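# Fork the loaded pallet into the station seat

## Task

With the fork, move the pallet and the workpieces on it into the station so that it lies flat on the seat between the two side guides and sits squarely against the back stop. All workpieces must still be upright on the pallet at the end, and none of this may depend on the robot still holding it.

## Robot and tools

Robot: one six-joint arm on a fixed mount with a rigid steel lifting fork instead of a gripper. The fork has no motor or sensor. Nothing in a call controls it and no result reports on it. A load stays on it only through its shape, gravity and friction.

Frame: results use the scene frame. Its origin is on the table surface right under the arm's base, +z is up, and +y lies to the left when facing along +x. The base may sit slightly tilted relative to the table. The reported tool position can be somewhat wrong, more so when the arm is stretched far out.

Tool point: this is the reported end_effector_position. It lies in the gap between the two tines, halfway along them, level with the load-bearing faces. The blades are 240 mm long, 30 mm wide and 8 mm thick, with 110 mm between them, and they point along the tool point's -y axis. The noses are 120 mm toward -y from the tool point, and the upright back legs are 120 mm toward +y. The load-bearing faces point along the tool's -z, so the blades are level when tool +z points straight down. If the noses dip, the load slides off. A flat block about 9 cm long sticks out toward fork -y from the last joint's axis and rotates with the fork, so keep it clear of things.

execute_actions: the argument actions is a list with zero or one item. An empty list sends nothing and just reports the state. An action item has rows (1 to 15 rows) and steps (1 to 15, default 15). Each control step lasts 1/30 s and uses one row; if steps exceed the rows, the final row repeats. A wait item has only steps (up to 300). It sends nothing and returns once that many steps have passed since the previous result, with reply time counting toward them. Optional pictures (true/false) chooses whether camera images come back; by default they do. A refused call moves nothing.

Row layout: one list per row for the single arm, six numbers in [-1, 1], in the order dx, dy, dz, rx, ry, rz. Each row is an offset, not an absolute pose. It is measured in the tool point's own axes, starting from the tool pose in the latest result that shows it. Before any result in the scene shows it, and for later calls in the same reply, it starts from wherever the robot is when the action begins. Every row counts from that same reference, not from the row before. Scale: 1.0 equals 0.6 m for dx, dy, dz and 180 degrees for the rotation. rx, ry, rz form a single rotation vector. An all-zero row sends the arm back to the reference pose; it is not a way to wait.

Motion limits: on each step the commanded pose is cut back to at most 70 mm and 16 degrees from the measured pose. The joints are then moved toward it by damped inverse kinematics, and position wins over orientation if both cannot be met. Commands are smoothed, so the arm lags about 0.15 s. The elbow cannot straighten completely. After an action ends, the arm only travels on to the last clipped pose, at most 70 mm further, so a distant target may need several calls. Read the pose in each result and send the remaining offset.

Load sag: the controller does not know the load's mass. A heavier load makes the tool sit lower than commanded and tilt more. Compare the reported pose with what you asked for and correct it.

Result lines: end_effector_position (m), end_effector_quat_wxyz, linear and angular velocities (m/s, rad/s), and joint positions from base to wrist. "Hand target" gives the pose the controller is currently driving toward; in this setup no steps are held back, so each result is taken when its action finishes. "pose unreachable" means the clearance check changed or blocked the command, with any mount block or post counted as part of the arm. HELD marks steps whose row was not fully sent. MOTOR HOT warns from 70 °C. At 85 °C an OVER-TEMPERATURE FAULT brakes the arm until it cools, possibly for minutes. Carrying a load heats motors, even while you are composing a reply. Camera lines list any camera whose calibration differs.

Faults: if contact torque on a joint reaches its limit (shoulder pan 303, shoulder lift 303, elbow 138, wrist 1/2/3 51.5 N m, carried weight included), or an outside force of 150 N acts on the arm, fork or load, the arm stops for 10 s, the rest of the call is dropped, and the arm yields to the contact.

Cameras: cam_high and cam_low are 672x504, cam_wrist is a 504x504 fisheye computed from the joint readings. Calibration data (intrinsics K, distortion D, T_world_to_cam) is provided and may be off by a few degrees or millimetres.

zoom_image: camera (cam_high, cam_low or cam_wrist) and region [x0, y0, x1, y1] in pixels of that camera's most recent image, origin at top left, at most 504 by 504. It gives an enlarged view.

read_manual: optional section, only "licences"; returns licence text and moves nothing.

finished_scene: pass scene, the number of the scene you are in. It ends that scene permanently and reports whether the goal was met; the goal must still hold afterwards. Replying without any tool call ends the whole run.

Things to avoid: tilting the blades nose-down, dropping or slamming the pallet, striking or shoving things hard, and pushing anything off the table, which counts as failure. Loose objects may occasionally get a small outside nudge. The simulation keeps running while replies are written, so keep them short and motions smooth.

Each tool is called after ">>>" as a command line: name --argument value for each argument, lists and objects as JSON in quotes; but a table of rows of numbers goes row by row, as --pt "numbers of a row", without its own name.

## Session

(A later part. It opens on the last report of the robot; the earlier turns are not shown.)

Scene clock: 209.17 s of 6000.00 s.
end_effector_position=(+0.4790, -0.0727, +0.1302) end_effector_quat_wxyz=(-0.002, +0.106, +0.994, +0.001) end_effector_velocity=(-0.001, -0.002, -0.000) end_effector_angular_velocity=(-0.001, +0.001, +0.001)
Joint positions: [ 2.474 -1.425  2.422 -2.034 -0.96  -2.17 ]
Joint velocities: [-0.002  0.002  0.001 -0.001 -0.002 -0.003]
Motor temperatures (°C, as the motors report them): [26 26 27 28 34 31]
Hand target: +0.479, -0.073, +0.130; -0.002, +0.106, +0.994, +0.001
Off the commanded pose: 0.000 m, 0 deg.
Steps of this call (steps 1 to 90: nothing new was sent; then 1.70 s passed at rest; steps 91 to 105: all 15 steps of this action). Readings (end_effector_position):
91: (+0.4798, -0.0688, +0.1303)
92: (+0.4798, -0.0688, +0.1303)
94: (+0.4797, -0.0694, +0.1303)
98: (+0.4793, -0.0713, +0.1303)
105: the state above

>>> execute_actions --actions '[{"rows":[[0,-0.001,0,0,0,0],[0,-0.002,0,0,0,0],[0,-0.003,0,0,0,0],[0,-0.004,0,0,0,0],[0,-0.005,0,0,0,0],[0,-0.006,0,0,0,0],[0,-0.007,0,0,0,0]]}]'

>>> zoom_image --camera "cam_low" --region '[20, 220, 200, 320]'

Scene clock: 224.87 s of 6000.00 s.
end_effector_position=(+0.4796, -0.0724, +0.1298) end_effector_quat_wxyz=(-0.001, +0.107, +0.994, +0.003) end_effector_velocity=(+0.001, +0.000, -0.000) end_effector_angular_velocity=(-0.000, +0.000, +0.001)
Joint positions: [ 2.473 -1.424  2.422 -2.034 -0.957 -2.17 ]
Joint velocities: [ 0.001  0.    -0.    -0.     0.    -0.   ]
Motor temperatures (°C, as the motors report them): [26 26 27 28 34 31]
Hand target: +0.480, -0.072, +0.130; -0.001, +0.107, +0.994, +0.003
Off the commanded pose: 0.005 m, 0 deg.
FORCE FAULT: contact force on the arm reached its limit, and the arm stopped for 10 seconds. The contact can be on any part of the arm, not only on its tool. The arm's remaining commands of this call were not run. The arm holds still and accepts commands again. Move the arm away from the contact; if what it grips holds it there, let go first. Pushing or pulling that hard again can fault the arm again.
The stop began at step 94 of this call (marked STOPPED below). From that step on the arm followed nothing that you had sent. 12 steps, steps kept back included, did not run and will not run. Nothing is kept back now.
Steps of this call (steps 1 to 90: nothing new was sent; then 2.57 s passed at rest; steps 91 to 93: the first 3 steps of this action; steps 94 to 394: the stop). Readings (end_effector_position):
91: (+0.4789, -0.0731, +0.1303)
92: (+0.4789, -0.0731, +0.1303)
94: (+0.4794, -0.0726, +0.1300) STOPPED
98: (+0.4796, -0.0724, +0.1298)
394: the state above
camera_calibration (this result's frames):
cam_wrist: T_world_to_cam=[[-0.963893, 0.265283, -0.0231351, 0.483373], [0.244932, 0.917321, 0.313896, -0.210967], [0.104494, 0.296896, -0.949175, 0.204662], [0, 0, 0, 1]] pos_world=[0.496207, 0.00453068, 0.271664]

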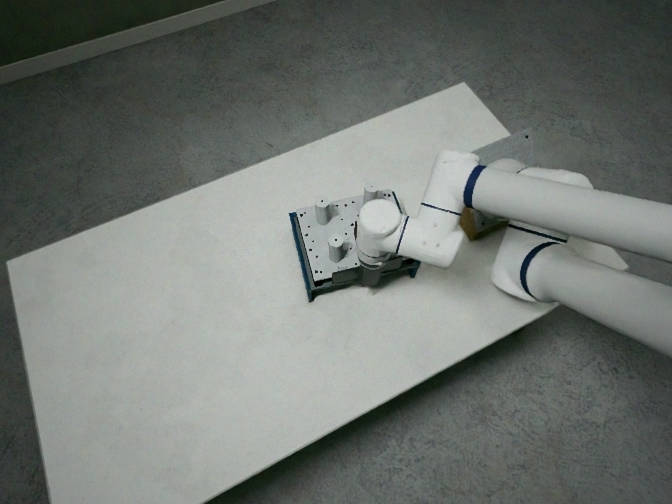

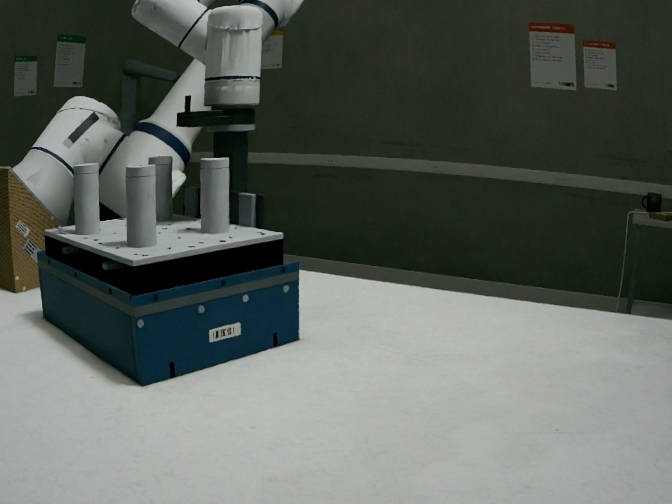

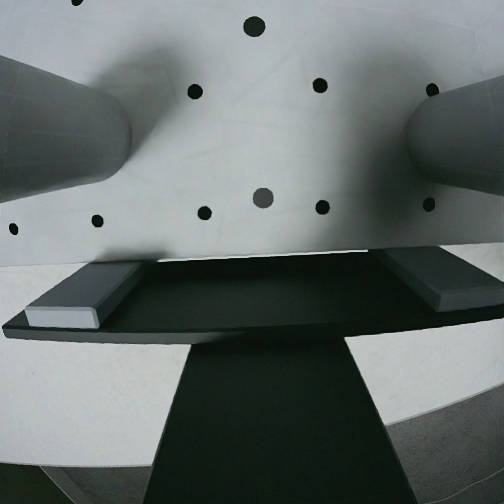

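Region (20, 220, 200, 320) of cam_low's 672x504 image, scaled by 2.800, with more detail than that image has.

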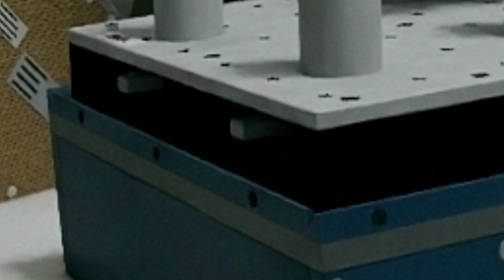

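>>> execute_actions --actions '[{"rows":[[0,0.005,0.004,0,0,0],[0,0.015,0.008,0,0,0],[0,0.03,0.01,0,0,0],[0,0.06,0.01,0,0,0],[0,0.09,0.01,0,0,0],[0,0.45,0.01,0,0,0]]}]' --pictures false

>>> execute_actions --actions '[{"steps":15}]'

Scene clock: 228.87 s of 6000.00 s.
end_effector_position=(+0.5145, +0.0861, +0.1208) end_effector_quat_wxyz=(-0.002, +0.105, +0.994, +0.006) end_effector_velocity=(+0.095, +0.443, +0.002) end_effector_angular_velocity=(+0.006, +0.003, +0.007)
Joint positions: [ 2.706 -1.581  2.352 -1.969 -0.85  -1.91 ]
Joint velocities: [ 0.626 -0.328 -0.31   0.133  0.232  0.764]
Motor temperatures (°C, as the motors report them): [26 26 27 28 34 31]
Hand target: +0.523, +0.136, +0.121; -0.002, +0.104, +0.995, +0.007
Off the commanded pose: 0.108 m, 0 deg; position clipped at the last step of the last action.
Steps of this call (steps 1 to 90: nothing new was sent; then 0.50 s passed at rest; steps 91 to 105: all 15 steps of this action). Readings (end_effector_position):
91: (+0.4795, -0.0723, +0.1298)
92: (+0.4797, -0.0717, +0.1294)
94: (+0.4810, -0.0650, +0.1267)
98: (+0.4920, -0.0169, +0.1230)
105: the state above

Scene clock: 229.37 s of 6000.00 s.
end_effector_position=(+0.5233, +0.1354, +0.1209) end_effector_quat_wxyz=(-0.002, +0.104, +0.995, +0.007) end_effector_velocity=(-0.000, +0.002, -0.000) end_effector_angular_velocity=(+0.001, +0.000, -0.002)
Joint positions: [ 2.774 -1.615  2.317 -1.955 -0.825 -1.827]
Joint velocities: [ 0.002 -0.001 -0.001  0.001  0.001  0.004]
Motor temperatures (°C, as the motors report them): [26 26 27 28 34 31]
Hand target: +0.523, +0.136, +0.121; -0.002, +0.104, +0.995, +0.007
Off the commanded pose: 0.058 m, 1 deg; position clipped at the last step of the last action.
Steps of this call (steps 1 to 15: nothing new was sent). Readings (end_effector_position):
1: (+0.5177, +0.1009, +0.1209)
2: (+0.5202, +0.1121, +0.1212)
4: (+0.5217, +0.1244, +0.1209)
8: (+0.5229, +0.1330, +0.1209)
15: the state above
camera_calibration (this result's frames):
cam_wrist: T_world_to_cam=[[-0.965266, 0.260468, -0.0204557, 0.471274], [0.240406, 0.916114, 0.320843, -0.407742], [0.102309, 0.304781, -0.946911, 0.129711], [0, 0, 0, 1]] pos_world=[0.539658, 0.211253, 0.263286]

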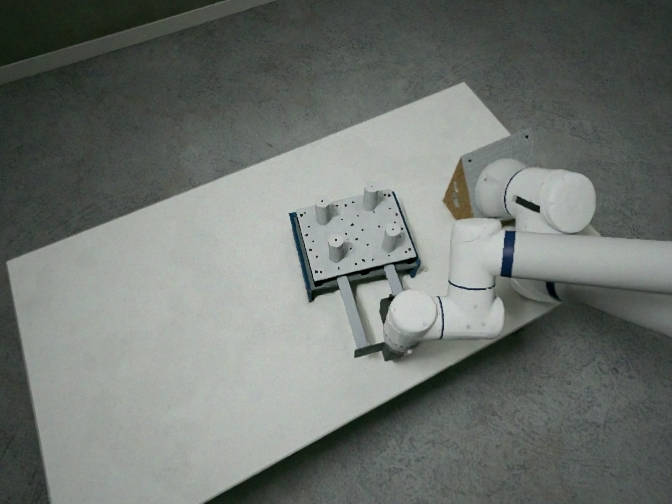

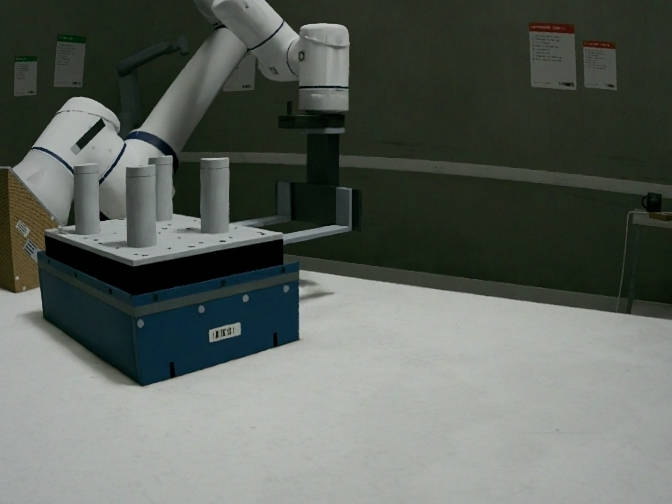

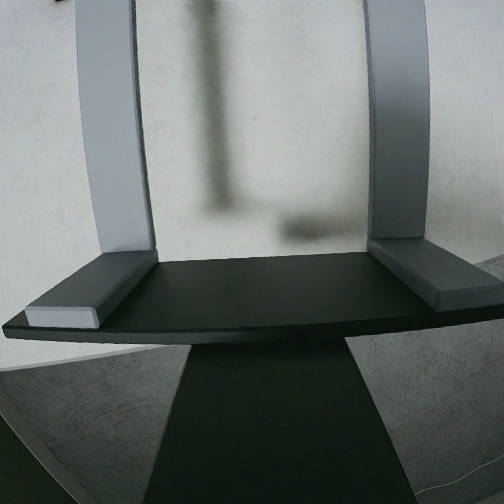

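>>> execute_actions --actions '[{"rows":[[0,0.09,0,0,0,0]]}]'

>>> zoom_image --camera "cam_high" --region '[270, 170, 440, 320]'

>>> zoom_image --camera "cam_low" --region '[20, 220, 200, 320]'

Scene clock: 234.07 s of 6000.00 s.
end_effector_position=(+0.5344, +0.1878, +0.1216) end_effector_quat_wxyz=(-0.002, +0.104, +0.995, +0.007) end_effector_velocity=(+0.000, +0.003, -0.000) end_effector_angular_velocity=(-0.001, -0.000, -0.000)
Joint positions: [ 2.846 -1.638  2.271 -1.951 -0.805 -1.731]
Joint velocities: [ 0.005 -0.001 -0.002 -0.002  0.001  0.008]
Motor temperatures (°C, as the motors report them): [26 26 27 28 34 31]
Hand target: +0.535, +0.188, +0.122; -0.002, +0.104, +0.995, +0.007
Off the commanded pose: 0.000 m, 0 deg.
Steps of this call (steps 1 to 90: nothing new was sent; then 1.20 s passed at rest; steps 91 to 105: all 15 steps of this action). Readings (end_effector_position):
91: (+0.5235, +0.1365, +0.1209)
92: (+0.5250, +0.1480, +0.1202)
94: (+0.5314, +0.1699, +0.1217)
98: (+0.5334, +0.1839, +0.1214)
105: the state above
camera_calibration (this result's frames):
cam_wrist: T_world_to_cam=[[-0.965256, 0.260507, -0.0204199, 0.468353], [0.240472, 0.916156, 0.320673, -0.458659], [0.102245, 0.304621, -0.94697, 0.113313], [0, 0, 0, 1]] pos_world=[0.550789, 0.263676, 0.263947]

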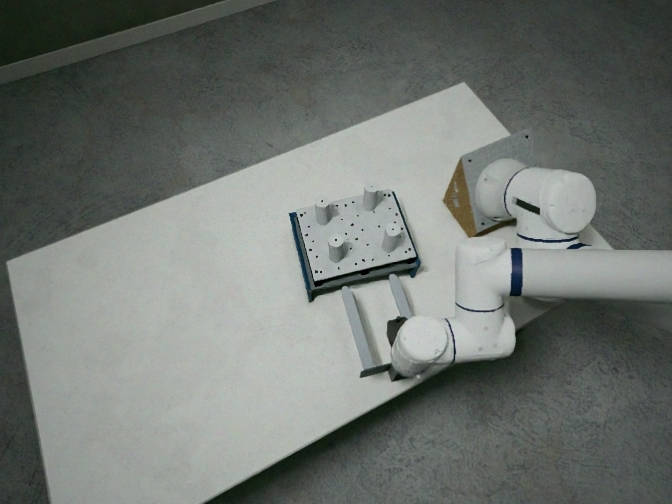

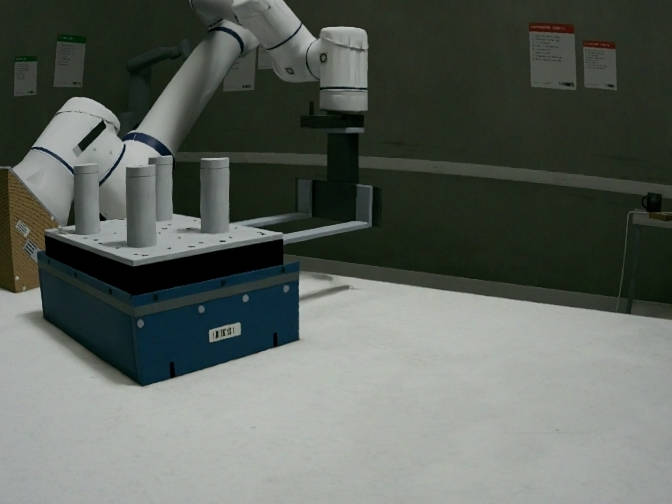

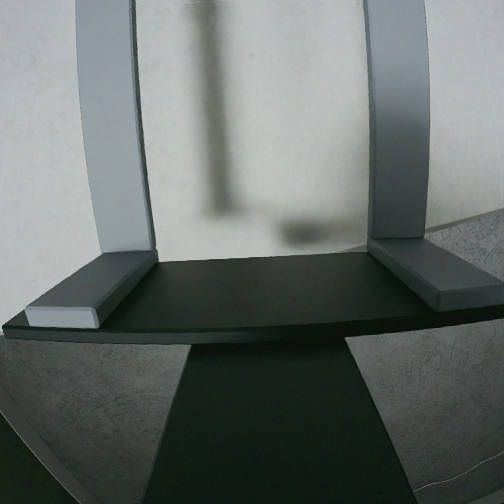

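Region (270, 170, 440, 320) of cam_high's 672x504 image, scaled by 2.965, with more detail than that image has; it fills the top 445 rows of this view, and the rest is white.

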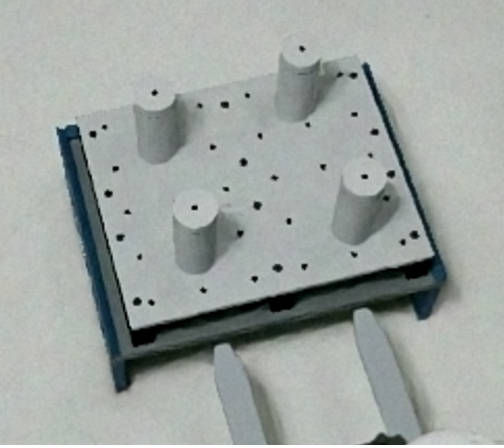

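Region (20, 220, 200, 320) of cam_low's 672x504 image, scaled by 2.800, with more detail than that image has.

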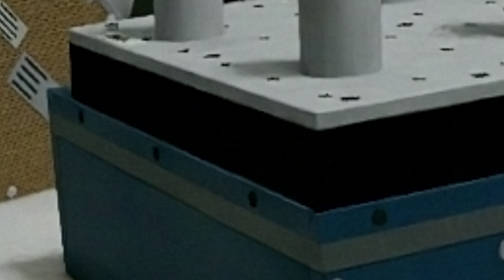

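>>> finished_scene --scene 1

The scene is finished: the task was done.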